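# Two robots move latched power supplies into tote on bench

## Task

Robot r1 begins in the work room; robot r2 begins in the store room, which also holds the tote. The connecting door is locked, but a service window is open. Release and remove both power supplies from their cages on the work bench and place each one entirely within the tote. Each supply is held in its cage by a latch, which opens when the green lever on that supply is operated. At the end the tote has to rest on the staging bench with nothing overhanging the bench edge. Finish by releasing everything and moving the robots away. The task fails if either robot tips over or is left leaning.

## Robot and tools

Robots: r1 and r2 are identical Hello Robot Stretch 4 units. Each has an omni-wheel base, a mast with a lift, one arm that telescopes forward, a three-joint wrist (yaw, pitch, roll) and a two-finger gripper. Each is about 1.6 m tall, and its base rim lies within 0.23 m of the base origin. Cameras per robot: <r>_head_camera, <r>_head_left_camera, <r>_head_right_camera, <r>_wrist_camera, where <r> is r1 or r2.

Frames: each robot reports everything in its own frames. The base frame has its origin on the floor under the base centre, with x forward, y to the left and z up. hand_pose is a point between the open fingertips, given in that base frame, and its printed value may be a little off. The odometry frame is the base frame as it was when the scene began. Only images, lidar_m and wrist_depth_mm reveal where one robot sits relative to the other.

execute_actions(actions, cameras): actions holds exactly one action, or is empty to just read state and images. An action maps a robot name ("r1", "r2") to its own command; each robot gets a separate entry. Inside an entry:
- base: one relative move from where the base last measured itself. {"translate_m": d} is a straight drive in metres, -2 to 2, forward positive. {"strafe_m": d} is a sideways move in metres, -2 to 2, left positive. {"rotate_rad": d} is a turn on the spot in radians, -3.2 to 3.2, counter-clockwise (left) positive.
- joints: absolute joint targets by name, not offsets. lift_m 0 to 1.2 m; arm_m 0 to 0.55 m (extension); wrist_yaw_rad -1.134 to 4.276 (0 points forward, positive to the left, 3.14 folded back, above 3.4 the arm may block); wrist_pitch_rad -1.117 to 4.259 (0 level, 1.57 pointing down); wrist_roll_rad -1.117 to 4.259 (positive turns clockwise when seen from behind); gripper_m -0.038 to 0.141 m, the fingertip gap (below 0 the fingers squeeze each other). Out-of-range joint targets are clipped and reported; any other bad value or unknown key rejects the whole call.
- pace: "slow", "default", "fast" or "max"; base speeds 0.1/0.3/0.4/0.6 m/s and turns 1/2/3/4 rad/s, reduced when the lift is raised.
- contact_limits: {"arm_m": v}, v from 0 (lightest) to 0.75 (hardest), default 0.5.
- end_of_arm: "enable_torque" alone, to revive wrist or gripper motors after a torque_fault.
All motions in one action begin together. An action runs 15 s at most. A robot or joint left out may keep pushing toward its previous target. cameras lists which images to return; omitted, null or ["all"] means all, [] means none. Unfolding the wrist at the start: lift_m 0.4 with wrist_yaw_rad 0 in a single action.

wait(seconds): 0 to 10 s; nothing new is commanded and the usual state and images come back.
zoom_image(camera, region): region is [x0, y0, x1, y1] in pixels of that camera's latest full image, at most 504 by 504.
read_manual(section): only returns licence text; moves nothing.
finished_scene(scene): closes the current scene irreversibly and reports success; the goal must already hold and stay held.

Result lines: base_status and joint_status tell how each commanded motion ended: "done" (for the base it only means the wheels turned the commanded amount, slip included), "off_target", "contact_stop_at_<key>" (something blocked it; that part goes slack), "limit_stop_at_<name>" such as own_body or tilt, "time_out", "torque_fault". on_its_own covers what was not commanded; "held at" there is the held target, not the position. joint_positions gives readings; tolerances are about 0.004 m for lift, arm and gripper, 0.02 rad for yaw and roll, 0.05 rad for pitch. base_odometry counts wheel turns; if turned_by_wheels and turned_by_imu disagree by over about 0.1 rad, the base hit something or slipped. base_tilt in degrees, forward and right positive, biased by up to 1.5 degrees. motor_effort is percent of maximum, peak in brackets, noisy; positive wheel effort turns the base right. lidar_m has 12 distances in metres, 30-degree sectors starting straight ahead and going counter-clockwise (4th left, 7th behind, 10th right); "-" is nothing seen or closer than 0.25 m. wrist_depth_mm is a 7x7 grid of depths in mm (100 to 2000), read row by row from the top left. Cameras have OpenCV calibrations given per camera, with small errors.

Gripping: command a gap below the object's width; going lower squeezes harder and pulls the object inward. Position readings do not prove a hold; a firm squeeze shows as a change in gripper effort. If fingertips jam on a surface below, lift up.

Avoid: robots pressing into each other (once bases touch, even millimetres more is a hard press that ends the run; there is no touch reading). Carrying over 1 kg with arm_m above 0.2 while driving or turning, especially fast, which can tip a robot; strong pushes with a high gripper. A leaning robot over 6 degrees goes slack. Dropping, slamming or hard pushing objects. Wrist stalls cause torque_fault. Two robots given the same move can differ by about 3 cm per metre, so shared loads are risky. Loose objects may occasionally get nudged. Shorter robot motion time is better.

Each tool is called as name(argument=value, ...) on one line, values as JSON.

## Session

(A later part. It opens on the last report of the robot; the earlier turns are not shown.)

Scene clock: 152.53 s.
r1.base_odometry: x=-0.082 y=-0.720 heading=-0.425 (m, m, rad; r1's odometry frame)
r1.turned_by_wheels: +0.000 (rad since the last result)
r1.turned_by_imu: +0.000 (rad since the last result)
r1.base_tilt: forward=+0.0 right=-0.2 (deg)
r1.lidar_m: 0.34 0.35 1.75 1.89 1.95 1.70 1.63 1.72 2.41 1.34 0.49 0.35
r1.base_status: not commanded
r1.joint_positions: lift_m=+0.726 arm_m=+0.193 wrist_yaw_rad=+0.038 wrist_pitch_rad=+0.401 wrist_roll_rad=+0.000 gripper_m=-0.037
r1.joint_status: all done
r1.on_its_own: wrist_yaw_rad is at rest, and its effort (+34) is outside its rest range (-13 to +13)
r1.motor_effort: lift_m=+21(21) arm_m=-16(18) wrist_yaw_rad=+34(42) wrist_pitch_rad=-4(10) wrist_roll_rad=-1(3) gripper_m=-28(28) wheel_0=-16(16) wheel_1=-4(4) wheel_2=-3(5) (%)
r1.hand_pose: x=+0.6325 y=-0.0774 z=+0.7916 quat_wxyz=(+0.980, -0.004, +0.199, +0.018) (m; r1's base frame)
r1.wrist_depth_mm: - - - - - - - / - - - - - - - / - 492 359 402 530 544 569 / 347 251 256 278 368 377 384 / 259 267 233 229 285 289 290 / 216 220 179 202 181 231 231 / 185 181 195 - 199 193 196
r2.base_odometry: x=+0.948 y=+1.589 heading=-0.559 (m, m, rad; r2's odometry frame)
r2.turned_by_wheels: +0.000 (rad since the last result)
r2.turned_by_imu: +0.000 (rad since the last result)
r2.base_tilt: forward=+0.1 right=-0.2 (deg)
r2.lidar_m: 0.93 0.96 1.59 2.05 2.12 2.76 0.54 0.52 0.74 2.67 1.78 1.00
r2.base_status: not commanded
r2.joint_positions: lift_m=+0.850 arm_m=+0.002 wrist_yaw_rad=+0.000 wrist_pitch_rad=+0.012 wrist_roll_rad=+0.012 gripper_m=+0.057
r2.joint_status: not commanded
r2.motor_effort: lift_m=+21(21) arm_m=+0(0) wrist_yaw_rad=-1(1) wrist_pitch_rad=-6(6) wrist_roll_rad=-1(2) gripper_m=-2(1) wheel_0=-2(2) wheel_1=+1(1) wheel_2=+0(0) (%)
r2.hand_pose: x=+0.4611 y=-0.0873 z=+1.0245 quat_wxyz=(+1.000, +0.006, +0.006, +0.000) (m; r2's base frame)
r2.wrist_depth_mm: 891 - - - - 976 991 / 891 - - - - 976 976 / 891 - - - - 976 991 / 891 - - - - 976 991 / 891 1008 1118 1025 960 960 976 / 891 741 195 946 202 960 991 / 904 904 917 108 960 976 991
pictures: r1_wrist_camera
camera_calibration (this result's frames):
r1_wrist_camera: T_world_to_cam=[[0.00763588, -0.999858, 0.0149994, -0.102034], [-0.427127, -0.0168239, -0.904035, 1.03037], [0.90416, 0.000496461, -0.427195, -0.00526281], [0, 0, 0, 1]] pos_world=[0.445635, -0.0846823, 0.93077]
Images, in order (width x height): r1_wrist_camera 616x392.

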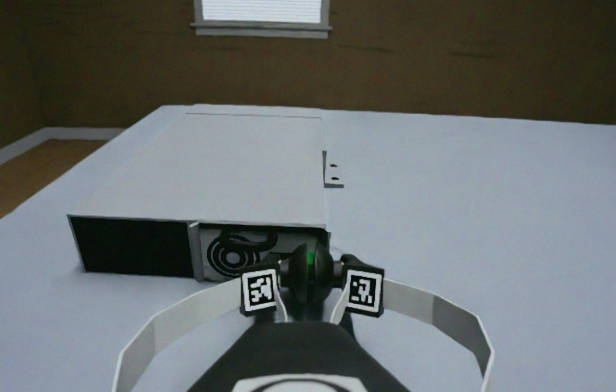

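execute_actions(actions=[{"r1":{"joints":{"arm_m":0.198}, "pace":"slow"}}], cameras=[])

execute_actions(actions=[{"r1":{"base":{"strafe_m":0.010}, "pace":"slow"}}], cameras=["r1_wrist_camera"])

zoom_image(camera="r1_wrist_camera", region=[190, 190, 390, 320])

Scene clock: 153.70 s.
r1.base_odometry: x=-0.082 y=-0.720 heading=-0.425 (m, m, rad; r1's odometry frame)
r1.turned_by_wheels: +0.000 (rad since the last result)
r1.turned_by_imu: +0.000 (rad since the last result)
r1.base_tilt: forward=+0.0 right=-0.4 (deg)
r1.lidar_m: 0.35 0.36 1.74 1.89 1.97 1.69 1.63 1.70 2.39 1.34 0.50 0.36
r1.base_status: not commanded
r1.joint_positions: lift_m=+0.726 arm_m=+0.196 wrist_yaw_rad=+0.034 wrist_pitch_rad=+0.403 wrist_roll_rad=+0.000 gripper_m=-0.037
r1.joint_status: all done
r1.on_its_own: wrist_yaw_rad is at rest, and its effort (+44) is outside its rest range (-13 to +13)
r1.motor_effort: lift_m=+21(21) arm_m=+9(16) wrist_yaw_rad=+44(45) wrist_pitch_rad=-10(10) wrist_roll_rad=-1(2) gripper_m=-21(29) wheel_0=-13(16) wheel_1=-3(4) wheel_2=-7(7) (%)
r1.hand_pose: x=+0.6354 y=-0.0784 z=+0.7910 quat_wxyz=(+0.980, -0.003, +0.200, +0.017) (m; r1's base frame)
r1.wrist_depth_mm: - - - - - - - / - - - - - - - / - 488 362 399 525 544 564 / 343 251 256 274 368 373 382 / 255 267 230 224 286 286 289 / 216 220 183 202 182 231 231 / 185 181 195 - 199 192 196
r2.base_odometry: x=+0.948 y=+1.589 heading=-0.559 (m, m, rad; r2's odometry frame)
r2.turned_by_wheels: +0.000 (rad since the last result)
r2.turned_by_imu: +0.000 (rad since the last result)
r2.base_tilt: forward=+0.1 right=-0.2 (deg)
r2.lidar_m: 0.93 0.95 1.57 2.05 2.13 2.79 0.54 0.54 0.75 2.65 1.80 1.00
r2.base_status: not commanded
r2.joint_positions: lift_m=+0.850 arm_m=+0.002 wrist_yaw_rad=+0.000 wrist_pitch_rad=+0.012 wrist_roll_rad=+0.012 gripper_m=+0.057
r2.joint_status: not commanded
r2.motor_effort: lift_m=+21(21) arm_m=+0(0) wrist_yaw_rad=-1(1) wrist_pitch_rad=-7(7) wrist_roll_rad=-1(0) gripper_m=-2(2) wheel_0=-2(2) wheel_1=+1(1) wheel_2=+0(0) (%)
r2.hand_pose: x=+0.4611 y=-0.0873 z=+1.0245 quat_wxyz=(+1.000, +0.006, +0.006, +0.000) (m; r2's base frame)
r2.wrist_depth_mm: 891 - - - - 976 976 / 904 - - - - 960 976 / 891 - - - - 976 991 / 891 - - - - 976 976 / 904 991 1118 1025 960 976 991 / 904 741 195 931 202 976 991 / 904 917 931 108 960 976 991
pictures: none
No camera images: the call's "cameras" was empty. Leave "cameras" out to get every camera's image.

Scene clock: 154.57 s.
r1.base_odometry: x=-0.078 y=-0.711 heading=-0.428 (m, m, rad; r1's odometry frame)
r1.turned_by_wheels: -0.002 (rad since the last result)
r1.turned_by_imu: -0.003 (rad since the last result)
r1.base_tilt: forward=+0.0 right=-0.4 (deg)
r1.lidar_m: 0.35 0.37 1.73 1.88 1.96 1.71 1.63 1.72 2.37 1.32 0.49 0.37
r1.base_status: done
r1.joint_positions: lift_m=+0.726 arm_m=+0.197 wrist_yaw_rad=+0.031 wrist_pitch_rad=+0.403 wrist_roll_rad=+0.000 gripper_m=-0.037
r1.joint_status: not commanded
r1.on_its_own: wrist_yaw_rad is at rest, and its effort (+54) is outside its rest range (-13 to +13)
r1.motor_effort: lift_m=+21(21) arm_m=+7(9) wrist_yaw_rad=+54(53) wrist_pitch_rad=-9(9) wrist_roll_rad=-1(2) gripper_m=-25(24) wheel_0=-17(17) wheel_1=-6(6) wheel_2=-7(7) (%)
r1.hand_pose: x=+0.6356 y=-0.0792 z=+0.7910 quat_wxyz=(+0.980, -0.003, +0.200, +0.015) (m; r1's base frame)
r1.wrist_depth_mm: - - - - - - - / - - - - - - - / - 488 359 402 525 539 564 / 355 250 254 274 368 375 384 / 258 264 232 213 285 287 290 / 216 220 179 200 185 230 233 / 185 181 194 - 198 193 196
r2.base_odometry: x=+0.948 y=+1.589 heading=-0.559 (m, m, rad; r2's odometry frame)
r2.turned_by_wheels: +0.000 (rad since the last result)
r2.turned_by_imu: +0.000 (rad since the last result)
r2.base_tilt: forward=+0.1 right=-0.2 (deg)
r2.lidar_m: 0.94 0.96 1.57 2.06 2.10 2.81 0.54 0.55 0.74 2.65 1.79 1.01
r2.base_status: not commanded
r2.joint_positions: lift_m=+0.850 arm_m=+0.002 wrist_yaw_rad=+0.000 wrist_pitch_rad=+0.012 wrist_roll_rad=+0.012 gripper_m=+0.057
r2.joint_status: not commanded
r2.motor_effort: lift_m=+21(21) arm_m=-1(0) wrist_yaw_rad=-1(1) wrist_pitch_rad=-6(7) wrist_roll_rad=-1(3) gripper_m=-3(4) wheel_0=-2(2) wheel_1=+1(1) wheel_2=+0(0) (%)
r2.hand_pose: x=+0.4611 y=-0.0873 z=+1.0245 quat_wxyz=(+1.000, +0.006, +0.006, +0.000) (m; r2's base frame)
r2.wrist_depth_mm: 891 - - - - 976 976 / 904 - - - - 960 991 / 904 - - - - 976 991 / 891 - - - - 976 991 / 904 991 1118 1025 960 976 991 / 904 741 195 946 202 976 991 / 904 904 917 108 960 976 991
pictures: r1_wrist_camera
camera_calibration (this result's frames):
r1_wrist_camera: T_world_to_cam=[[0.000836903, -0.999886, 0.0150612, -0.0996202], [-0.429097, -0.0139632, -0.903151, 1.03194], [0.903258, -0.00570685, -0.429059, -0.00674481], [0, 0, 0, 1]] pos_world=[0.44898, -0.0852381, 0.930608]
Images, in order (width x height): r1_wrist_camera 616x392.

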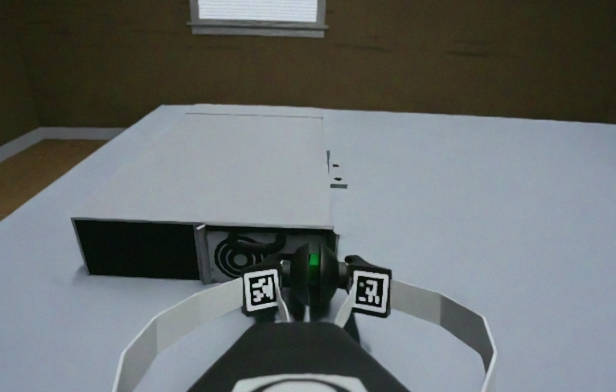

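Region (190, 190, 390, 320) of r1_wrist_camera's 616x392 image, scaled by 2.520; it fills the top 328 rows of this view, and the rest is white.

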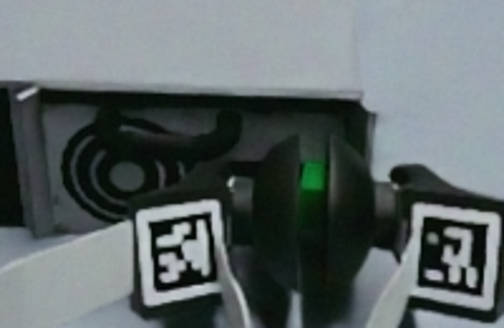

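execute_actions(actions=[{"r1":{"base":{"strafe_m":0.006}, "pace":"slow"}}], cameras=["r1_wrist_camera"])

zoom_image(camera="r1_wrist_camera", region=[190, 190, 390, 320])

Scene clock: 155.43 s.
r1.base_odometry: x=-0.076 y=-0.706 heading=-0.430 (m, m, rad; r1's odometry frame)
r1.turned_by_wheels: -0.002 (rad since the last result)
r1.turned_by_imu: -0.002 (rad since the last result)
r1.base_tilt: forward=+0.0 right=-0.4 (deg)
r1.lidar_m: 0.34 0.35 1.72 1.87 1.91 1.68 1.63 1.73 2.37 1.33 0.50 0.37
r1.base_status: done
r1.joint_positions: lift_m=+0.726 arm_m=+0.197 wrist_yaw_rad=+0.034 wrist_pitch_rad=+0.403 wrist_roll_rad=+0.000 gripper_m=-0.037
r1.joint_status: not commanded
r1.on_its_own: wrist_yaw_rad is at rest, and its effort (+42) is outside its rest range (-13 to +13)
r1.motor_effort: lift_m=+21(21) arm_m=+7(7) wrist_yaw_rad=+42(52) wrist_pitch_rad=-9(9) wrist_roll_rad=-3(2) gripper_m=-25(23) wheel_0=-15(21) wheel_1=-3(2) wheel_2=-5(7) (%)
r1.hand_pose: x=+0.6360 y=-0.0782 z=+0.7911 quat_wxyz=(+0.980, -0.003, +0.200, +0.017) (m; r1's base frame)
r1.wrist_depth_mm: - - - - - - - / - - - - - - - / - 492 357 389 525 539 564 / 355 250 255 262 366 373 379 / 265 257 233 220 283 286 289 / 216 220 179 207 183 232 230 / 185 180 193 - 198 192 196
r2.base_odometry: x=+0.948 y=+1.589 heading=-0.559 (m, m, rad; r2's odometry frame)
r2.turned_by_wheels: +0.000 (rad since the last result)
r2.turned_by_imu: +0.000 (rad since the last result)
r2.base_tilt: forward=+0.2 right=-0.3 (deg)
r2.lidar_m: 0.93 0.97 1.54 2.04 2.09 2.79 0.51 0.55 0.77 2.66 1.79 1.00
r2.base_status: not commanded
r2.joint_positions: lift_m=+0.850 arm_m=+0.002 wrist_yaw_rad=+0.000 wrist_pitch_rad=+0.012 wrist_roll_rad=+0.012 gripper_m=+0.057
r2.joint_status: not commanded
r2.motor_effort: lift_m=+20(21) arm_m=+0(0) wrist_yaw_rad=-1(1) wrist_pitch_rad=-6(7) wrist_roll_rad=-2(2) gripper_m=-1(2) wheel_0=-2(2) wheel_1=+1(1) wheel_2=+0(0) (%)
r2.hand_pose: x=+0.4611 y=-0.0873 z=+1.0245 quat_wxyz=(+1.000, +0.006, +0.006, +0.000) (m; r2's base frame)
r2.wrist_depth_mm: 891 - - - - 976 991 / 891 - - - - 976 991 / 904 - - - - 976 976 / 891 - - - - 976 976 / 891 991 1118 1025 960 976 1008 / 904 741 195 946 202 960 991 / 904 904 931 108 960 991 991
pictures: r1_wrist_camera
camera_calibration (this result's frames):
r1_wrist_camera: T_world_to_cam=[[0.00453073, -0.999876, 0.0150593, -0.100977], [-0.428976, -0.0155468, -0.903182, 1.03198], [0.903305, -0.00236801, -0.428993, -0.00693083], [0, 0, 0, 1]] pos_world=[0.449412, -0.0849368, 0.930613]
Images, in order (width x height): r1_wrist_camera 616x392.

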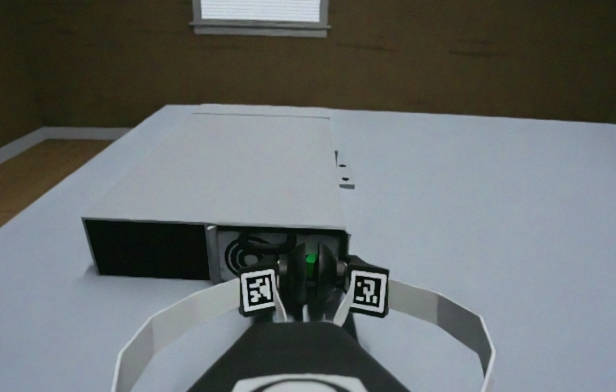

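Region (190, 190, 390, 320) of r1_wrist_camera's 616x392 image, scaled by 2.520; it fills the top 328 rows of this view, and the rest is white.

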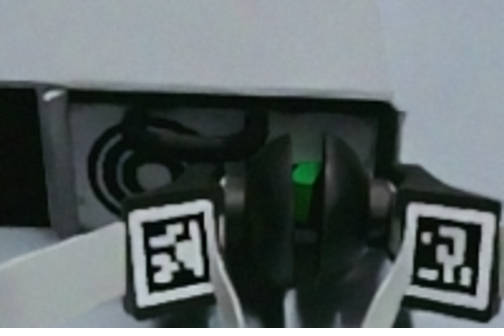

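execute_actions(actions=[{"r1":{"joints":{"arm_m":0.190}, "pace":"slow"}}], cameras=["r1_wrist_camera"])

zoom_image(camera="r1_wrist_camera", region=[190, 190, 390, 320])

Scene clock: 156.47 s.
r1.base_odometry: x=-0.076 y=-0.706 heading=-0.429 (m, m, rad; r1's odometry frame)
r1.turned_by_wheels: +0.000 (rad since the last result)
r1.turned_by_imu: +0.000 (rad since the last result)
r1.base_tilt: forward=+0.0 right=-0.4 (deg)
r1.lidar_m: 0.34 0.35 1.73 1.87 1.92 1.67 1.62 1.71 2.39 1.35 0.50 0.36
r1.base_status: not commanded
r1.joint_positions: lift_m=+0.726 arm_m=+0.192 wrist_yaw_rad=+0.036 wrist_pitch_rad=+0.402 wrist_roll_rad=+0.000 gripper_m=-0.037
r1.joint_status: all done
r1.on_its_own: wrist_yaw_rad is at rest, and its effort (+41) is outside its rest range (-13 to +13)
r1.motor_effort: lift_m=+21(21) arm_m=-11(12) wrist_yaw_rad=+41(43) wrist_pitch_rad=-9(8) wrist_roll_rad=+0(2) gripper_m=-22(24) wheel_0=-15(16) wheel_1=-3(3) wheel_2=-5(5) (%)
r1.hand_pose: x=+0.6312 y=-0.0779 z=+0.7912 quat_wxyz=(+0.980, -0.003, +0.200, +0.017) (m; r1's base frame)
r1.wrist_depth_mm: - - - - - - - / - - - - - - - / - 535 362 373 530 549 564 / 366 253 257 262 368 377 379 / 266 258 241 228 285 286 289 / 218 221 179 202 182 232 233 / 186 180 195 - 200 194 197
r2.base_odometry: x=+0.948 y=+1.589 heading=-0.559 (m, m, rad; r2's odometry frame)
r2.turned_by_wheels: +0.000 (rad since the last result)
r2.turned_by_imu: +0.000 (rad since the last result)
r2.base_tilt: forward=+0.1 right=-0.2 (deg)
r2.lidar_m: 0.93 0.97 1.59 2.04 2.10 2.77 0.53 0.56 0.74 2.68 1.80 1.00
r2.base_status: not commanded
r2.joint_positions: lift_m=+0.850 arm_m=+0.002 wrist_yaw_rad=+0.000 wrist_pitch_rad=+0.012 wrist_roll_rad=+0.012 gripper_m=+0.057
r2.joint_status: not commanded
r2.motor_effort: lift_m=+21(21) arm_m=+0(0) wrist_yaw_rad=-1(1) wrist_pitch_rad=-7(6) wrist_roll_rad=-1(2) gripper_m=-2(3) wheel_0=-2(2) wheel_1=+1(1) wheel_2=+0(0) (%)
r2.hand_pose: x=+0.4611 y=-0.0873 z=+1.0245 quat_wxyz=(+1.000, +0.006, +0.006, +0.000) (m; r2's base frame)
r2.wrist_depth_mm: 891 - - - - 976 976 / 891 - - - - 960 976 / 891 - - - - 976 991 / 891 - - - - 976 976 / 891 991 1118 1025 960 976 991 / 891 741 195 931 202 960 991 / 904 904 931 108 960 976 991
pictures: r1_wrist_camera
camera_calibration (this result's frames):
r1_wrist_camera: T_world_to_cam=[[0.00560799, -0.999871, 0.0150423, -0.10133], [-0.428438, -0.0159944, -0.90343, 1.02991], [0.903554, -0.00137827, -0.428472, -0.00307871], [0, 0, 0, 1]] pos_world=[0.444604, -0.0848486, 0.930659]
Images, in order (width x height): r1_wrist_camera 616x392.

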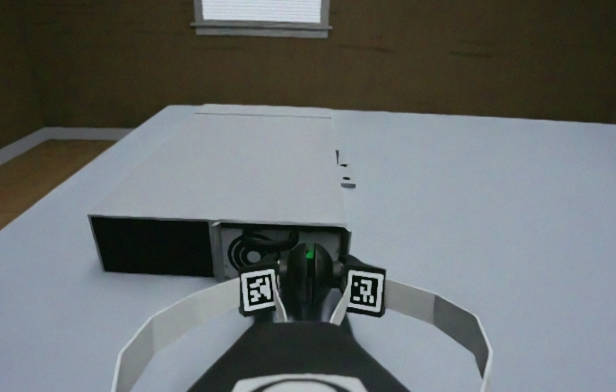

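Region (190, 190, 390, 320) of r1_wrist_camera's 616x392 image, scaled by 2.520; it fills the top 328 rows of this view, and the rest is white.

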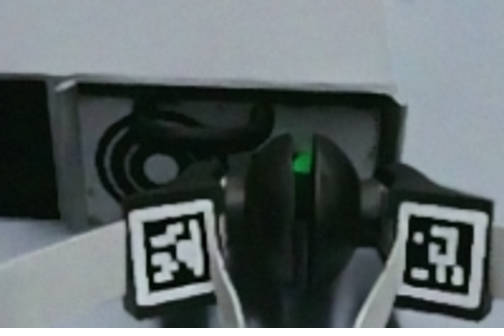

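execute_actions(actions=[{"r1":{"joints":{"gripper_m":0.006,"lift_m":0.729}, "pace":"slow"}}], cameras=["r1_wrist_camera"])

zoom_image(camera="r1_wrist_camera", region=[190, 190, 390, 320])

Scene clock: 158.50 s.
r1.base_odometry: x=-0.076 y=-0.705 heading=-0.430 (m, m, rad; r1's odometry frame)
r1.turned_by_wheels: +0.000 (rad since the last result)
r1.turned_by_imu: +0.000 (rad since the last result)
r1.base_tilt: forward=-0.1 right=-0.3 (deg)
r1.lidar_m: 0.34 0.36 1.74 1.87 1.91 1.70 1.63 1.68 2.37 1.34 0.49 0.36
r1.base_status: not commanded
r1.joint_positions: lift_m=+0.729 arm_m=+0.191 wrist_yaw_rad=+0.028 wrist_pitch_rad=+0.405 wrist_roll_rad=+0.000 gripper_m=+0.006
r1.joint_status: all done
r1.on_its_own: wrist_yaw_rad is at rest, and its effort (+61) is outside its rest range (-13 to +13)
r1.motor_effort: lift_m=+22(24) arm_m=-5(11) wrist_yaw_rad=+61(62) wrist_pitch_rad=-16(14) wrist_roll_rad=-3(1) gripper_m=-5(22) wheel_0=-12(15) wheel_1=-2(3) wheel_2=-11(11) (%)
r1.hand_pose: x=+0.6292 y=-0.0799 z=+0.7934 quat_wxyz=(+0.979, -0.003, +0.201, +0.014) (m; r1's base frame)
r1.wrist_depth_mm: - - - - - - - / - - - - - - - / - 496 366 404 535 544 569 / 373 257 260 267 370 379 387 / 270 262 243 233 287 291 293 / 220 224 183 193 186 235 235 / 188 184 197 - 202 197 200
r2.base_odometry: x=+0.948 y=+1.589 heading=-0.559 (m, m, rad; r2's odometry frame)
r2.turned_by_wheels: +0.000 (rad since the last result)
r2.turned_by_imu: +0.000 (rad since the last result)
r2.base_tilt: forward=+0.2 right=-0.2 (deg)
r2.lidar_m: 0.94 0.97 1.57 2.05 2.11 2.78 0.53 0.56 0.72 2.66 1.80 1.01
r2.base_status: not commanded
r2.joint_positions: lift_m=+0.850 arm_m=+0.002 wrist_yaw_rad=+0.000 wrist_pitch_rad=+0.012 wrist_roll_rad=+0.012 gripper_m=+0.057
r2.joint_status: not commanded
r2.motor_effort: lift_m=+21(21) arm_m=-1(1) wrist_yaw_rad=-1(1) wrist_pitch_rad=-7(7) wrist_roll_rad=-2(2) gripper_m=-2(4) wheel_0=-2(2) wheel_1=+1(1) wheel_2=+0(0) (%)
r2.hand_pose: x=+0.4611 y=-0.0873 z=+1.0245 quat_wxyz=(+1.000, +0.006, +0.006, +0.000) (m; r2's base frame)
r2.wrist_depth_mm: 891 - - - - 976 976 / 891 - - - - 976 991 / 904 - - - - 960 991 / 891 - - - - 976 976 / 891 991 1118 1042 960 976 991 / 891 741 194 931 202 960 991 / 904 917 931 108 960 960 991
pictures: r1_wrist_camera
camera_calibration (this result's frames):
r1_wrist_camera: T_world_to_cam=[[-0.00167881, -0.999884, 0.0151274, -0.0988097], [-0.431107, -0.0129259, -0.902208, 1.03195], [0.902299, -0.00803619, -0.431035, 0.0019654], [0, 0, 0, 1]] pos_world=[0.442942, -0.0854436, 0.933377]
Images, in order (width x height): r1_wrist_camera 616x392.

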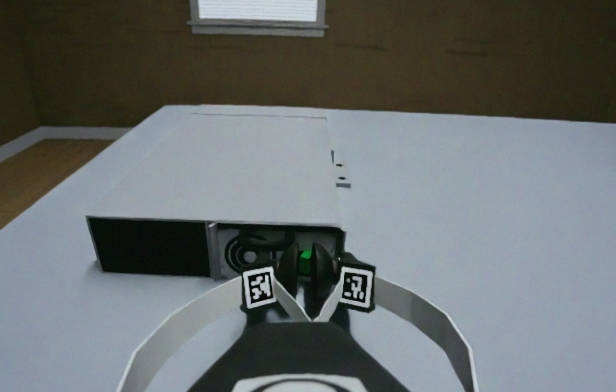

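Region (190, 190, 390, 320) of r1_wrist_camera's 616x392 image, scaled by 2.520; it fills the top 328 rows of this view, and the rest is white.

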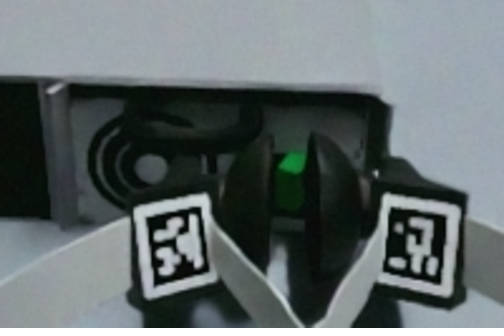

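execute_actions(actions=[{"r1":{"base":{"strafe_m":-0.012}, "pace":"slow"}}], cameras=["r1_wrist_camera"])

zoom_image(camera="r1_wrist_camera", region=[190, 190, 390, 320])

Scene clock: 159.57 s.
r1.base_odometry: x=-0.081 y=-0.716 heading=-0.431 (m, m, rad; r1's odometry frame)
r1.turned_by_wheels: -0.001 (rad since the last result)
r1.turned_by_imu: -0.001 (rad since the last result)
r1.base_tilt: forward=-0.1 right=-0.4 (deg)
r1.lidar_m: 0.35 0.34 1.74 1.87 1.94 1.70 1.62 1.72 2.40 1.34 0.49 0.37
r1.base_status: done
r1.joint_positions: lift_m=+0.729 arm_m=+0.191 wrist_yaw_rad=+0.039 wrist_pitch_rad=+0.405 wrist_roll_rad=+0.000 gripper_m=+0.006
r1.joint_status: not commanded
r1.on_its_own: wrist_yaw_rad is at rest, and its effort (+31) is outside its rest range (-13 to +13)
r1.motor_effort: lift_m=+22(22) arm_m=-5(5) wrist_yaw_rad=+31(61) wrist_pitch_rad=-17(16) wrist_roll_rad=-2(2) gripper_m=-4(4) wheel_0=-4(9) wheel_1=-1(3) wheel_2=-8(13) (%)
r1.hand_pose: x=+0.6300 y=-0.0771 z=+0.7933 quat_wxyz=(+0.979, -0.004, +0.201, +0.019) (m; r1's base frame)
r1.wrist_depth_mm: - - - - - - - / - - - - - - - / - 496 362 404 521 544 569 / 355 256 259 279 370 377 382 / 271 264 239 229 285 289 290 / 219 224 185 196 185 233 235 / 187 182 196 - 201 196 198
r2.base_odometry: x=+0.948 y=+1.589 heading=-0.559 (m, m, rad; r2's odometry frame)
r2.turned_by_wheels: +0.000 (rad since the last result)
r2.turned_by_imu: +0.000 (rad since the last result)
r2.base_tilt: forward=+0.1 right=-0.2 (deg)
r2.lidar_m: 0.91 0.96 1.58 2.05 2.09 2.79 0.51 0.54 0.74 2.66 1.77 1.01
r2.base_status: not commanded
r2.joint_positions: lift_m=+0.850 arm_m=+0.002 wrist_yaw_rad=+0.000 wrist_pitch_rad=+0.012 wrist_roll_rad=+0.012 gripper_m=+0.057
r2.joint_status: not commanded
r2.motor_effort: lift_m=+21(21) arm_m=-1(0) wrist_yaw_rad=-1(1) wrist_pitch_rad=-7(6) wrist_roll_rad=-2(1) gripper_m=-4(2) wheel_0=-2(2) wheel_1=+1(1) wheel_2=+0(0) (%)
r2.hand_pose: x=+0.4611 y=-0.0873 z=+1.0245 quat_wxyz=(+1.000, +0.006, +0.006, +0.000) (m; r2's base frame)
r2.wrist_depth_mm: 891 - - - - 976 991 / 891 - - - - 976 991 / 891 - - - - 976 976 / 904 - - - - 976 976 / 891 991 1118 1025 960 960 991 / 891 741 195 931 202 960 991 / 891 904 917 108 960 976 991
pictures: r1_wrist_camera
camera_calibration (this result's frames):
r1_wrist_camera: T_world_to_cam=[[0.0089458, -0.999845, 0.0151378, -0.102662], [-0.431217, -0.0175158, -0.902078, 1.03187], [0.902204, 0.00154214, -0.431307, 0.00224702], [0, 0, 0, 1]] pos_world=[0.443852, -0.0845758, 0.933354]
Images, in order (width x height): r1_wrist_camera 616x392.

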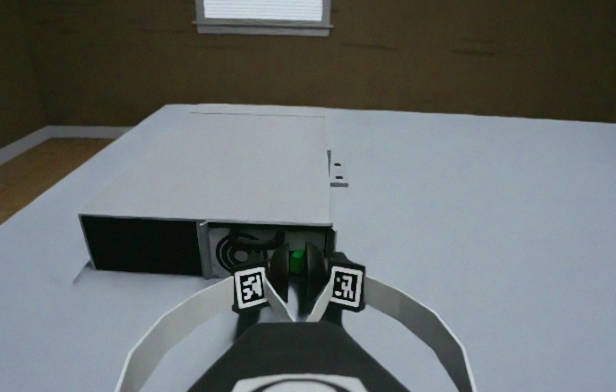

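Region (190, 190, 390, 320) of r1_wrist_camera's 616x392 image, scaled by 2.520; it fills the top 328 rows of this view, and the rest is white.

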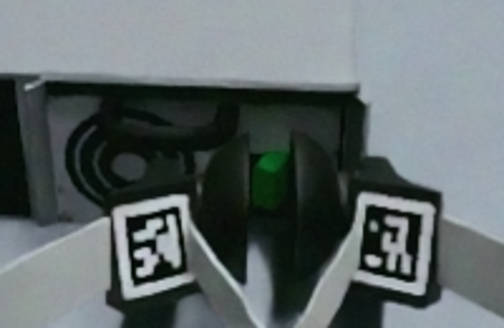

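execute_actions(actions=[{"r1":{"base":{"strafe_m":0.009},"joints":{"wrist_yaw_rad":0.0,"arm_m":0.195}, "pace":"slow"}}], cameras=[])

execute_actions(actions=[{"r1":{"base":{"strafe_m":0.011},"joints":{"wrist_yaw_rad":-0.05,"arm_m":0.200}, "pace":"slow"}}], cameras=["r1_wrist_camera"])

zoom_image(camera="r1_wrist_camera", region=[190, 190, 390, 320])

Scene clock: 160.80 s.
r1.base_odometry: x=-0.078 y=-0.708 heading=-0.431 (m, m, rad; r1's odometry frame)
r1.turned_by_wheels: -0.001 (rad since the last result)
r1.turned_by_imu: +0.000 (rad since the last result)
r1.base_tilt: forward=+0.0 right=-0.4 (deg)
r1.lidar_m: 0.35 0.36 1.72 1.87 1.94 1.70 1.63 1.70 2.39 1.32 0.50 0.35
r1.base_status: done
r1.joint_positions: lift_m=+0.729 arm_m=+0.193 wrist_yaw_rad=-0.007 wrist_pitch_rad=+0.404 wrist_roll_rad=+0.000 gripper_m=+0.006
r1.joint_status: all done
r1.on_its_own: wrist_yaw_rad is at rest, and its effort (+16) is outside its rest range (-13 to +13)
r1.motor_effort: lift_m=+22(22) arm_m=+11(11) wrist_yaw_rad=+16(29) wrist_pitch_rad=-11(17) wrist_roll_rad=-1(4) gripper_m=-5(5) wheel_0=-3(8) wheel_1=+0(1) wheel_2=-4(7) (%)
r1.hand_pose: x=+0.6287 y=-0.0892 z=+0.7937 quat_wxyz=(+0.980, +0.001, +0.201, -0.003) (m; r1's base frame)
r1.wrist_depth_mm: - - - - - - - / - - - - - - - / - 500 368 407 535 544 569 / 362 256 262 282 373 377 387 / 264 272 236 234 287 290 293 / 220 224 187 206 185 234 235 / 189 182 198 - 196 195 199
r2.base_odometry: x=+0.948 y=+1.589 heading=-0.559 (m, m, rad; r2's odometry frame)
r2.turned_by_wheels: +0.000 (rad since the last result)
r2.turned_by_imu: +0.000 (rad since the last result)
r2.base_tilt: forward=+0.1 right=-0.2 (deg)
r2.lidar_m: 0.93 0.95 1.58 2.05 2.11 2.79 0.52 0.56 0.73 2.66 1.81 0.98
r2.base_status: not commanded
r2.joint_positions: lift_m=+0.850 arm_m=+0.002 wrist_yaw_rad=+0.000 wrist_pitch_rad=+0.012 wrist_roll_rad=+0.012 gripper_m=+0.057
r2.joint_status: not commanded
r2.motor_effort: lift_m=+21(21) arm_m=-1(1) wrist_yaw_rad=-1(1) wrist_pitch_rad=-7(7) wrist_roll_rad=-2(3) gripper_m=-3(4) wheel_0=-2(2) wheel_1=+1(1) wheel_2=-1(0) (%)
r2.hand_pose: x=+0.4611 y=-0.0873 z=+1.0245 quat_wxyz=(+1.000, +0.006, +0.006, +0.000) (m; r2's base frame)
r2.wrist_depth_mm: 904 - - - - 976 991 / 891 - - - - 960 991 / 891 - - - - 976 991 / 891 - - - - 976 991 / 891 991 1098 1025 960 976 991 / 891 741 195 931 203 976 991 / 891 904 917 108 960 976 991
pictures: none
No camera images: the call's "cameras" was empty. Leave "cameras" out to get every camera's image.

Scene clock: 161.70 s.
r1.base_odometry: x=-0.073 y=-0.698 heading=-0.432 (m, m, rad; r1's odometry frame)
r1.turned_by_wheels: -0.001 (rad since the last result)
r1.turned_by_imu: -0.001 (rad since the last result)
r1.base_tilt: forward=+0.0 right=-0.3 (deg)
r1.lidar_m: 0.33 0.37 1.73 1.86 1.91 1.70 1.62 1.70 2.38 1.36 0.50 0.36
r1.base_status: done
r1.joint_positions: lift_m=+0.729 arm_m=+0.198 wrist_yaw_rad=-0.056 wrist_pitch_rad=+0.404 wrist_roll_rad=+0.000 gripper_m=+0.006
r1.joint_status: all done
r1.on_its_own: wrist_yaw_rad is at rest, and its effort (+15) is outside its rest range (-13 to +13)
r1.motor_effort: lift_m=+22(22) arm_m=+10(9) wrist_yaw_rad=+15(15) wrist_pitch_rad=-11(12) wrist_roll_rad=+0(2) gripper_m=-6(7) wheel_0=-4(7) wheel_1=-1(4) wheel_2=-2(2) (%)
r1.hand_pose: x=+0.6291 y=-0.1021 z=+0.7938 quat_wxyz=(+0.979, +0.006, +0.200, -0.027) (m; r1's base frame)
r1.wrist_depth_mm: - - - - - - - / - - - - - - - / - 455 370 445 535 549 569 / 347 256 260 298 373 379 387 / 257 271 233 235 287 290 293 / 221 224 187 195 186 234 235 / 189 183 198 - 195 195 199
r2.base_odometry: x=+0.948 y=+1.589 heading=-0.559 (m, m, rad; r2's odometry frame)
r2.turned_by_wheels: +0.000 (rad since the last result)
r2.turned_by_imu: +0.000 (rad since the last result)
r2.base_tilt: forward=+0.1 right=-0.2 (deg)
r2.lidar_m: 0.93 0.97 1.60 2.05 2.12 2.76 0.52 0.57 0.73 2.63 1.78 1.00
r2.base_status: not commanded
r2.joint_positions: lift_m=+0.850 arm_m=+0.002 wrist_yaw_rad=+0.000 wrist_pitch_rad=+0.012 wrist_roll_rad=+0.012 gripper_m=+0.057
r2.joint_status: not commanded
r2.motor_effort: lift_m=+21(21) arm_m=-1(0) wrist_yaw_rad=-1(1) wrist_pitch_rad=-7(7) wrist_roll_rad=-1(3) gripper_m=-3(1) wheel_0=-2(2) wheel_1=+1(1) wheel_2=+0(0) (%)
r2.hand_pose: x=+0.4611 y=-0.0873 z=+1.0245 quat_wxyz=(+1.000, +0.006, +0.006, +0.000) (m; r2's base frame)
r2.wrist_depth_mm: 891 - - - - 976 991 / 891 - - - - 976 976 / 891 - - - - 976 976 / 891 - - - - 976 991 / 891 991 1118 1025 960 976 991 / 891 741 195 931 202 976 991 / 904 904 917 108 960 976 991
pictures: r1_wrist_camera
camera_calibration (this result's frames):
r1_wrist_camera: T_world_to_cam=[[-0.0857704, -0.996201, 0.0150839, -0.0677215], [-0.429284, 0.0232896, -0.902869, 1.03505], [0.899088, -0.0839148, -0.429651, -0.00473829], [0, 0, 0, 1]] pos_world=[0.442781, -0.0919676, 0.933498]
Images, in order (width x height): r1_wrist_camera 616x392.

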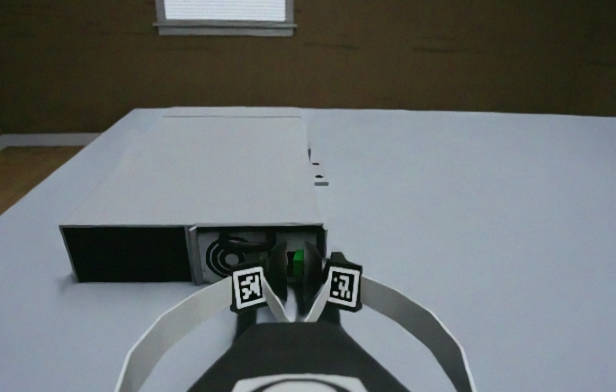

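Region (190, 190, 390, 320) of r1_wrist_camera's 616x392 image, scaled by 2.520; it fills the top 328 rows of this view, and the rest is white.

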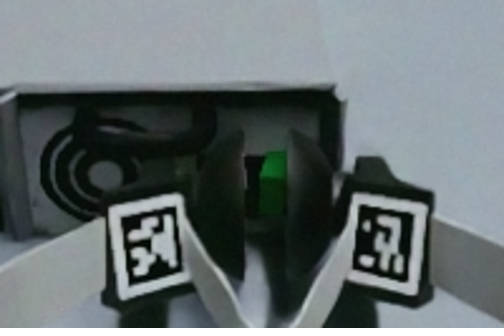

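execute_actions(actions=[{"r1":{"base":{"strafe_m":0.014},"joints":{"wrist_yaw_rad":-0.10,"arm_m":0.207}, "pace":"slow"}}], cameras=[])

execute_actions(actions=[{"r1":{"joints":{"gripper_m":-0.038,"arm_m":0.218,"lift_m":0.725}, "pace":"slow"}}], cameras=["r1_wrist_camera"])

zoom_image(camera="r1_wrist_camera", region=[190, 190, 390, 320])

Scene clock: 162.90 s.
r1.base_odometry: x=-0.067 y=-0.686 heading=-0.433 (m, m, rad; r1's odometry frame)
r1.turned_by_wheels: -0.001 (rad since the last result)
r1.turned_by_imu: -0.001 (rad since the last result)
r1.base_tilt: forward=+0.0 right=-0.3 (deg)
r1.lidar_m: 0.33 0.37 1.72 1.85 1.88 1.71 1.63 1.71 2.36 1.37 0.50 0.35
r1.base_status: done
r1.joint_positions: lift_m=+0.729 arm_m=+0.205 wrist_yaw_rad=-0.107 wrist_pitch_rad=+0.405 wrist_roll_rad=+0.000 gripper_m=+0.006
r1.joint_status: all done
r1.on_its_own: wrist_yaw_rad is at rest, and its effort (+19) is outside its rest range (-13 to +13)
r1.motor_effort: lift_m=+22(21) arm_m=+11(12) wrist_yaw_rad=+19(21) wrist_pitch_rad=-14(14) wrist_roll_rad=-1(1) gripper_m=-6(6) wheel_0=-6(6) wheel_1=-1(2) wheel_2=-3(3) (%)
r1.hand_pose: x=+0.6303 y=-0.1153 z=+0.7935 quat_wxyz=(+0.978, +0.011, +0.201, -0.053) (m; r1's base frame)
r1.wrist_depth_mm: - - - - - - - / - - - - - - - / - 424 366 473 530 544 564 / 343 254 258 297 370 379 384 / 247 259 230 233 286 290 290 / 220 224 186 195 185 234 234 / 188 183 196 - 195 195 198
r2.base_odometry: x=+0.948 y=+1.589 heading=-0.559 (m, m, rad; r2's odometry frame)
r2.turned_by_wheels: +0.000 (rad since the last result)
r2.turned_by_imu: +0.000 (rad since the last result)
r2.base_tilt: forward=+0.1 right=-0.2 (deg)
r2.lidar_m: 0.94 0.97 1.57 2.06 2.09 2.79 0.52 0.54 0.75 2.64 1.76 1.00
r2.base_status: not commanded
r2.joint_positions: lift_m=+0.850 arm_m=+0.002 wrist_yaw_rad=+0.000 wrist_pitch_rad=+0.012 wrist_roll_rad=+0.012 gripper_m=+0.057
r2.joint_status: not commanded
r2.motor_effort: lift_m=+21(21) arm_m=+0(0) wrist_yaw_rad=-1(1) wrist_pitch_rad=-7(7) wrist_roll_rad=-1(2) gripper_m=-3(3) wheel_0=-2(2) wheel_1=+1(1) wheel_2=+0(1) (%)
r2.hand_pose: x=+0.4611 y=-0.0873 z=+1.0245 quat_wxyz=(+1.000, +0.006, +0.006, +0.000) (m; r2's base frame)
r2.wrist_depth_mm: 891 - - - - 976 991 / 904 - - - - 976 991 / 891 - - - - 976 976 / 904 - - - - 976 991 / 891 991 1118 1025 960 976 991 / 891 741 195 931 202 976 976 / 891 904 931 108 960 976 991
pictures: none
No camera images: the call's "cameras" was empty. Leave "cameras" out to get every camera's image.

Scene clock: 164.50 s.
r1.base_odometry: x=-0.067 y=-0.685 heading=-0.433 (m, m, rad; r1's odometry frame)
r1.turned_by_wheels: +0.000 (rad since the last result)
r1.turned_by_imu: +0.000 (rad since the last result)
r1.base_tilt: forward=-0.1 right=-0.3 (deg)
r1.lidar_m: 0.32 0.37 1.71 1.84 1.88 1.70 1.62 1.68 2.36 1.36 0.50 0.36
r1.base_status: not commanded
r1.joint_positions: lift_m=+0.725 arm_m=+0.216 wrist_yaw_rad=-0.110 wrist_pitch_rad=+0.407 wrist_roll_rad=+0.000 gripper_m=-0.037
r1.joint_status: all done
r1.on_its_own: wrist_yaw_rad is at rest, and its effort (+27) is outside its rest range (-13 to +13)
r1.motor_effort: lift_m=+18(21) arm_m=+12(17) wrist_yaw_rad=+27(35) wrist_pitch_rad=-20(22) wrist_roll_rad=-3(2) gripper_m=-19(21) wheel_0=-2(6) wheel_1=+0(1) wheel_2=-8(8) (%)
r1.hand_pose: x=+0.6405 y=-0.1160 z=+0.7893 quat_wxyz=(+0.978, +0.011, +0.202, -0.054) (m; r1's base frame)
r1.wrist_depth_mm: - - - - - - - / - - - - - - - / - 375 351 433 508 530 549 / 334 245 250 285 359 368 373 / 239 252 212 222 278 281 283 / 213 215 183 207 181 228 229 / 182 182 191 - 196 190 193
r2.base_odometry: x=+0.948 y=+1.589 heading=-0.559 (m, m, rad; r2's odometry frame)
r2.turned_by_wheels: +0.000 (rad since the last result)
r2.turned_by_imu: +0.000 (rad since the last result)
r2.base_tilt: forward=+0.1 right=-0.2 (deg)
r2.lidar_m: 0.93 0.93 1.57 2.03 2.09 2.75 0.53 0.55 0.73 2.67 1.76 1.00
r2.base_status: not commanded
r2.joint_positions: lift_m=+0.850 arm_m=+0.002 wrist_yaw_rad=+0.000 wrist_pitch_rad=+0.012 wrist_roll_rad=+0.012 gripper_m=+0.057
r2.joint_status: not commanded
r2.motor_effort: lift_m=+21(21) arm_m=-1(0) wrist_yaw_rad=-1(1) wrist_pitch_rad=-6(6) wrist_roll_rad=-2(3) gripper_m=-3(3) wheel_0=-2(2) wheel_1=+1(1) wheel_2=+0(0) (%)
r2.hand_pose: x=+0.4611 y=-0.0873 z=+1.0245 quat_wxyz=(+1.000, +0.006, +0.006, +0.000) (m; r2's base frame)
r2.wrist_depth_mm: 891 - - - - 976 991 / 891 - - - - 976 991 / 891 - - - - 960 991 / 904 - - - - 991 991 / 891 991 1118 1042 946 976 1008 / 891 741 195 931 202 976 976 / 904 917 931 108 960 960 991
pictures: r1_wrist_camera
camera_calibration (this result's frames):
r1_wrist_camera: T_world_to_cam=[[-0.139425, -0.990114, 0.0153015, -0.0455926], [-0.430267, 0.0466569, -0.901495, 1.03847], [0.891869, -0.132274, -0.432519, -0.0168415], [0, 0, 0, 1]] pos_world=[0.455482, -0.0958212, 0.929586]
Images, in order (width x height): r1_wrist_camera 616x392.

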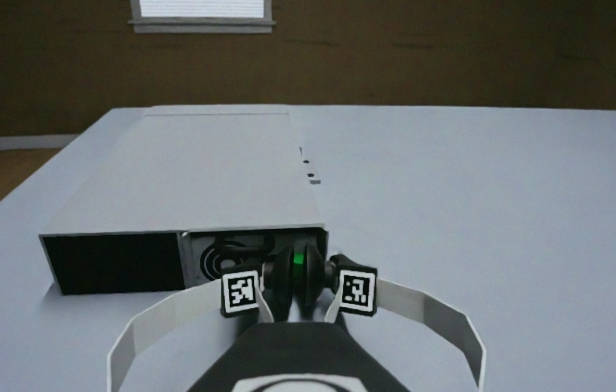

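Region (190, 190, 390, 320) of r1_wrist_camera's 616x392 image, scaled by 2.520; it fills the top 328 rows of this view, and the rest is white.

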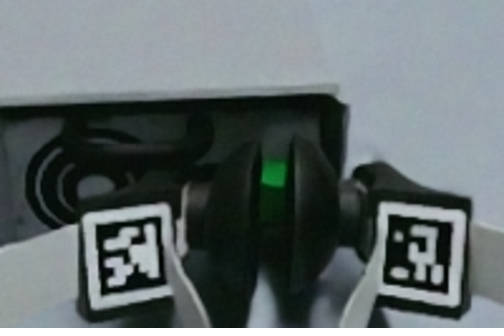

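execute_actions(actions=[{"r1":{"joints":{"arm_m":0.208}, "pace":"slow"}}], cameras=["r1_wrist_camera"])

zoom_image(camera="r1_wrist_camera", region=[190, 190, 390, 320])

Scene clock: 165.57 s.
r1.base_odometry: x=-0.067 y=-0.686 heading=-0.433 (m, m, rad; r1's odometry frame)
r1.turned_by_wheels: +0.000 (rad since the last result)
r1.turned_by_imu: +0.000 (rad since the last result)
r1.base_tilt: forward=+0.0 right=-0.3 (deg)
r1.lidar_m: 0.33 0.36 1.71 1.85 1.89 1.70 1.63 1.70 2.36 1.36 0.50 0.37
r1.base_status: not commanded
r1.joint_positions: lift_m=+0.725 arm_m=+0.210 wrist_yaw_rad=-0.103 wrist_pitch_rad=+0.402 wrist_roll_rad=+0.000 gripper_m=-0.037
r1.joint_status: all done
r1.motor_effort: lift_m=+21(21) arm_m=-14(10) wrist_yaw_rad=+10(27) wrist_pitch_rad=-8(19) wrist_roll_rad=-1(0) gripper_m=-26(28) wheel_0=-8(8) wheel_1=-3(3) wheel_2=-1(8) (%)
r1.hand_pose: x=+0.6364 y=-0.1144 z=+0.7903 quat_wxyz=(+0.979, +0.010, +0.200, -0.051) (m; r1's base frame)
r1.wrist_depth_mm: - - - - - - - / - - - - - - - / - 382 357 469 521 535 554 / 336 248 252 289 366 370 377 / 244 254 222 215 279 283 286 / 215 217 182 202 180 229 229 / 183 179 193 - 197 191 193
r2.base_odometry: x=+0.948 y=+1.589 heading=-0.559 (m, m, rad; r2's odometry frame)
r2.turned_by_wheels: +0.000 (rad since the last result)
r2.turned_by_imu: +0.000 (rad since the last result)
r2.base_tilt: forward=+0.1 right=-0.2 (deg)
r2.lidar_m: 0.94 0.96 1.58 2.04 2.12 2.78 0.53 0.54 0.74 2.68 1.79 1.01
r2.base_status: not commanded
r2.joint_positions: lift_m=+0.850 arm_m=+0.002 wrist_yaw_rad=+0.000 wrist_pitch_rad=+0.012 wrist_roll_rad=+0.012 gripper_m=+0.057
r2.joint_status: not commanded
r2.motor_effort: lift_m=+21(21) arm_m=-1(1) wrist_yaw_rad=-1(1) wrist_pitch_rad=-6(6) wrist_roll_rad=-2(1) gripper_m=-2(2) wheel_0=-2(2) wheel_1=+1(1) wheel_2=+0(0) (%)
r2.hand_pose: x=+0.4611 y=-0.0873 z=+1.0245 quat_wxyz=(+1.000, +0.006, +0.006, +0.000) (m; r2's base frame)
r2.wrist_depth_mm: 904 - - - - 960 976 / 891 - - - - 976 1008 / 891 - - - - 976 991 / 891 - - - - 976 991 / 904 976 1098 1042 946 976 991 / 891 741 195 931 202 960 1008 / 904 904 931 108 960 976 991
pictures: r1_wrist_camera
camera_calibration (this result's frames):
r1_wrist_camera: T_world_to_cam=[[-0.132975, -0.991003, 0.0151666, -0.0486821], [-0.426528, 0.0434059, -0.903432, 1.03625], [0.894646, -0.126603, -0.428463, -0.0168335], [0, 0, 0, 1]] pos_world=[0.450577, -0.0953548, 0.92971]
Images, in order (width x height): r1_wrist_camera 616x392.

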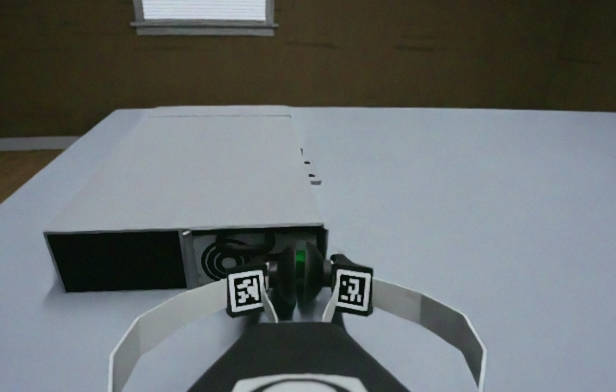

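Region (190, 190, 390, 320) of r1_wrist_camera's 616x392 image, scaled by 2.520; it fills the top 328 rows of this view, and the rest is white.

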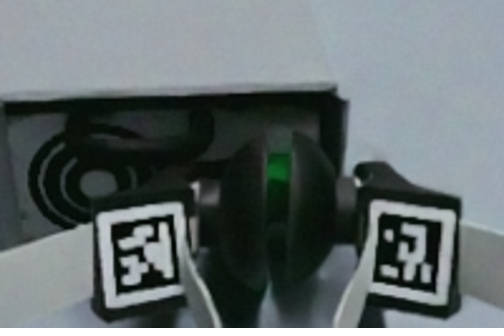

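execute_actions(actions=[{"r1":{"base":{"strafe_m":0.006},"joints":{"arm_m":0.204}, "pace":"slow"}}], cameras=["r1_wrist_camera"])

zoom_image(camera="r1_wrist_camera", region=[190, 190, 390, 320])

Scene clock: 166.43 s.
r1.base_odometry: x=-0.064 y=-0.681 heading=-0.434 (m, m, rad; r1's odometry frame)
r1.turned_by_wheels: -0.001 (rad since the last result)
r1.turned_by_imu: -0.001 (rad since the last result)
r1.base_tilt: forward=-0.1 right=-0.4 (deg)
r1.lidar_m: 0.34 0.36 1.72 1.85 1.89 1.71 1.64 1.71 2.37 1.37 0.50 0.36
r1.base_status: done
r1.joint_positions: lift_m=+0.725 arm_m=+0.207 wrist_yaw_rad=-0.103 wrist_pitch_rad=+0.401 wrist_roll_rad=+0.000 gripper_m=-0.037
r1.joint_status: all done
r1.motor_effort: lift_m=+21(21) arm_m=-15(15) wrist_yaw_rad=+8(6) wrist_pitch_rad=-2(7) wrist_roll_rad=-4(4) gripper_m=-27(28) wheel_0=-11(12) wheel_1=-2(1) wheel_2=+2(2) (%)
r1.hand_pose: x=+0.6326 y=-0.1144 z=+0.7907 quat_wxyz=(+0.979, +0.010, +0.199, -0.051) (m; r1's base frame)
r1.wrist_depth_mm: - - - - - - - / - - - - - - - / - 424 362 445 530 544 559 / 343 251 255 274 366 375 379 / 248 257 227 223 282 286 287 / 216 220 181 202 181 230 230 / 184 180 194 - 198 192 195
r2.base_odometry: x=+0.948 y=+1.589 heading=-0.559 (m, m, rad; r2's odometry frame)
r2.turned_by_wheels: +0.000 (rad since the last result)
r2.turned_by_imu: +0.000 (rad since the last result)
r2.base_tilt: forward=+0.1 right=-0.2 (deg)
r2.lidar_m: 0.92 0.95 1.58 2.06 2.11 2.80 0.56 0.56 0.77 2.66 1.79 1.00
r2.base_status: not commanded
r2.joint_positions: lift_m=+0.850 arm_m=+0.002 wrist_yaw_rad=+0.000 wrist_pitch_rad=+0.012 wrist_roll_rad=+0.012 gripper_m=+0.057
r2.joint_status: not commanded
r2.motor_effort: lift_m=+21(21) arm_m=+0(0) wrist_yaw_rad=-1(1) wrist_pitch_rad=-6(8) wrist_roll_rad=-3(3) gripper_m=-3(3) wheel_0=-2(2) wheel_1=+1(1) wheel_2=+0(0) (%)
r2.hand_pose: x=+0.4611 y=-0.0873 z=+1.0245 quat_wxyz=(+1.000, +0.006, +0.006, +0.000) (m; r2's base frame)
r2.wrist_depth_mm: 904 - - - - 960 991 / 891 - - - - 976 991 / 891 - - - - 976 991 / 891 - - - - 976 991 / 891 991 1118 1025 960 976 991 / 891 741 195 946 202 991 991 / 904 904 917 108 960 976 991
pictures: r1_wrist_camera
camera_calibration (this result's frames):
r1_wrist_camera: T_world_to_cam=[[-0.132869, -0.991018, 0.0151136, -0.0491978], [-0.424944, 0.0431842, -0.904189, 1.03461], [0.895415, -0.126561, -0.426866, -0.0150598], [0, 0, 0, 1]] pos_world=[0.4466, -0.0953407, 0.929798]
Images, in order (width x height): r1_wrist_camera 616x392.

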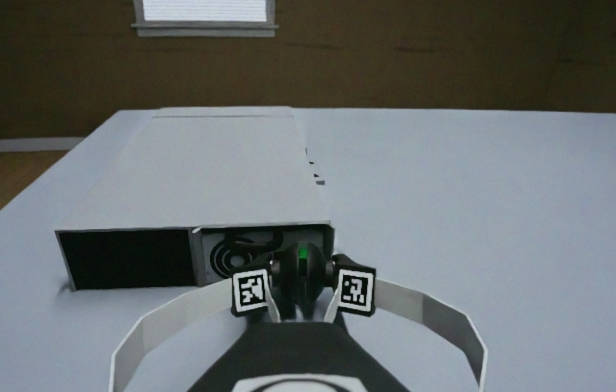

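Region (190, 190, 390, 320) of r1_wrist_camera's 616x392 image, scaled by 2.520; it fills the top 328 rows of this view, and the rest is white.

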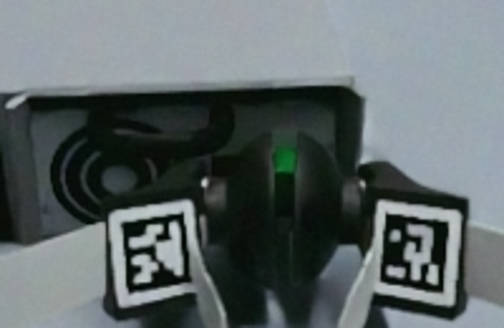

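execute_actions(actions=[{"r1":{"joints":{"arm_m":0.200}, "pace":"slow"}}], cameras=["r1_wrist_camera"])

zoom_image(camera="r1_wrist_camera", region=[190, 190, 390, 320])

Scene clock: 167.23 s.
r1.base_odometry: x=-0.065 y=-0.680 heading=-0.433 (m, m, rad; r1's odometry frame)
r1.turned_by_wheels: +0.001 (rad since the last result)
r1.turned_by_imu: +0.001 (rad since the last result)
r1.base_tilt: forward=+0.0 right=-0.3 (deg)
r1.lidar_m: 0.34 0.36 1.70 1.83 1.88 1.69 1.62 1.71 2.37 1.36 0.52 0.35
r1.base_status: not commanded
r1.joint_positions: lift_m=+0.725 arm_m=+0.202 wrist_yaw_rad=-0.100 wrist_pitch_rad=+0.402 wrist_roll_rad=+0.000 gripper_m=-0.037
r1.joint_status: all done
r1.motor_effort: lift_m=+21(21) arm_m=-9(12) wrist_yaw_rad=-1(8) wrist_pitch_rad=-5(6) wrist_roll_rad=-1(0) gripper_m=-20(29) wheel_0=+0(11) wheel_1=+1(2) wheel_2=+0(1) (%)
r1.hand_pose: x=+0.6280 y=-0.1135 z=+0.7904 quat_wxyz=(+0.979, +0.010, +0.199, -0.049) (m; r1's base frame)
r1.wrist_depth_mm: - - - - - - - / - - - - - - - / - 452 359 439 525 544 564 / 343 251 256 272 366 375 379 / 259 265 234 220 282 286 286 / 218 220 182 198 180 229 229 / 185 180 193 - 198 188 195
r2.base_odometry: x=+0.948 y=+1.589 heading=-0.559 (m, m, rad; r2's odometry frame)
r2.turned_by_wheels: +0.000 (rad since the last result)
r2.turned_by_imu: +0.000 (rad since the last result)
r2.base_tilt: forward=+0.1 right=-0.2 (deg)
r2.lidar_m: 0.93 0.95 1.60 2.05 2.11 2.79 0.54 0.55 0.74 2.66 1.78 1.01
r2.base_status: not commanded
r2.joint_positions: lift_m=+0.850 arm_m=+0.002 wrist_yaw_rad=+0.000 wrist_pitch_rad=+0.012 wrist_roll_rad=+0.012 gripper_m=+0.057
r2.joint_status: not commanded
r2.motor_effort: lift_m=+21(21) arm_m=+0(0) wrist_yaw_rad=-1(1) wrist_pitch_rad=-7(6) wrist_roll_rad=+0(1) gripper_m=-2(3) wheel_0=-2(2) wheel_1=+1(1) wheel_2=-1(0) (%)
r2.hand_pose: x=+0.4611 y=-0.0873 z=+1.0245 quat_wxyz=(+1.000, +0.006, +0.006, +0.000) (m; r2's base frame)
r2.wrist_depth_mm: 891 - - - - 976 976 / 891 - - - - 960 991 / 891 - - - - 976 991 / 891 - - - - 976 991 / 891 976 1118 1042 960 976 991 / 891 741 194 946 202 960 991 / 904 904 917 108 960 976 991
pictures: r1_wrist_camera
camera_calibration (this result's frames):
r1_wrist_camera: T_world_to_cam=[[-0.129668, -0.991442, 0.0151474, -0.051067], [-0.426051, 0.0419148, -0.903728, 1.03254], [0.895358, -0.123638, -0.42784, -0.00980398], [0, 0, 0, 1]] pos_world=[0.44207, -0.0951208, 0.929713]
Images, in order (width x height): r1_wrist_camera 616x392.

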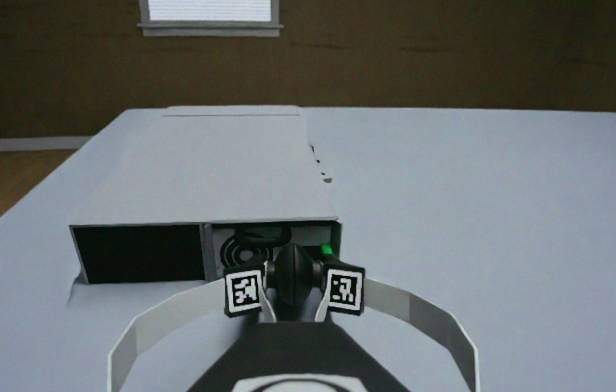

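Region (190, 190, 390, 320) of r1_wrist_camera's 616x392 image, scaled by 2.520; it fills the top 328 rows of this view, and the rest is white.

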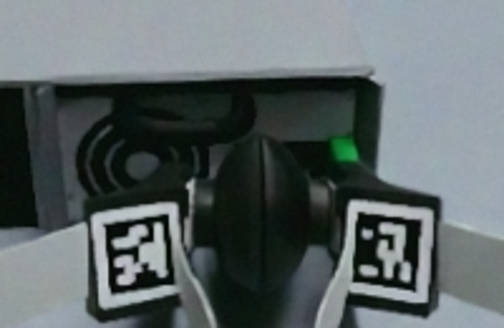

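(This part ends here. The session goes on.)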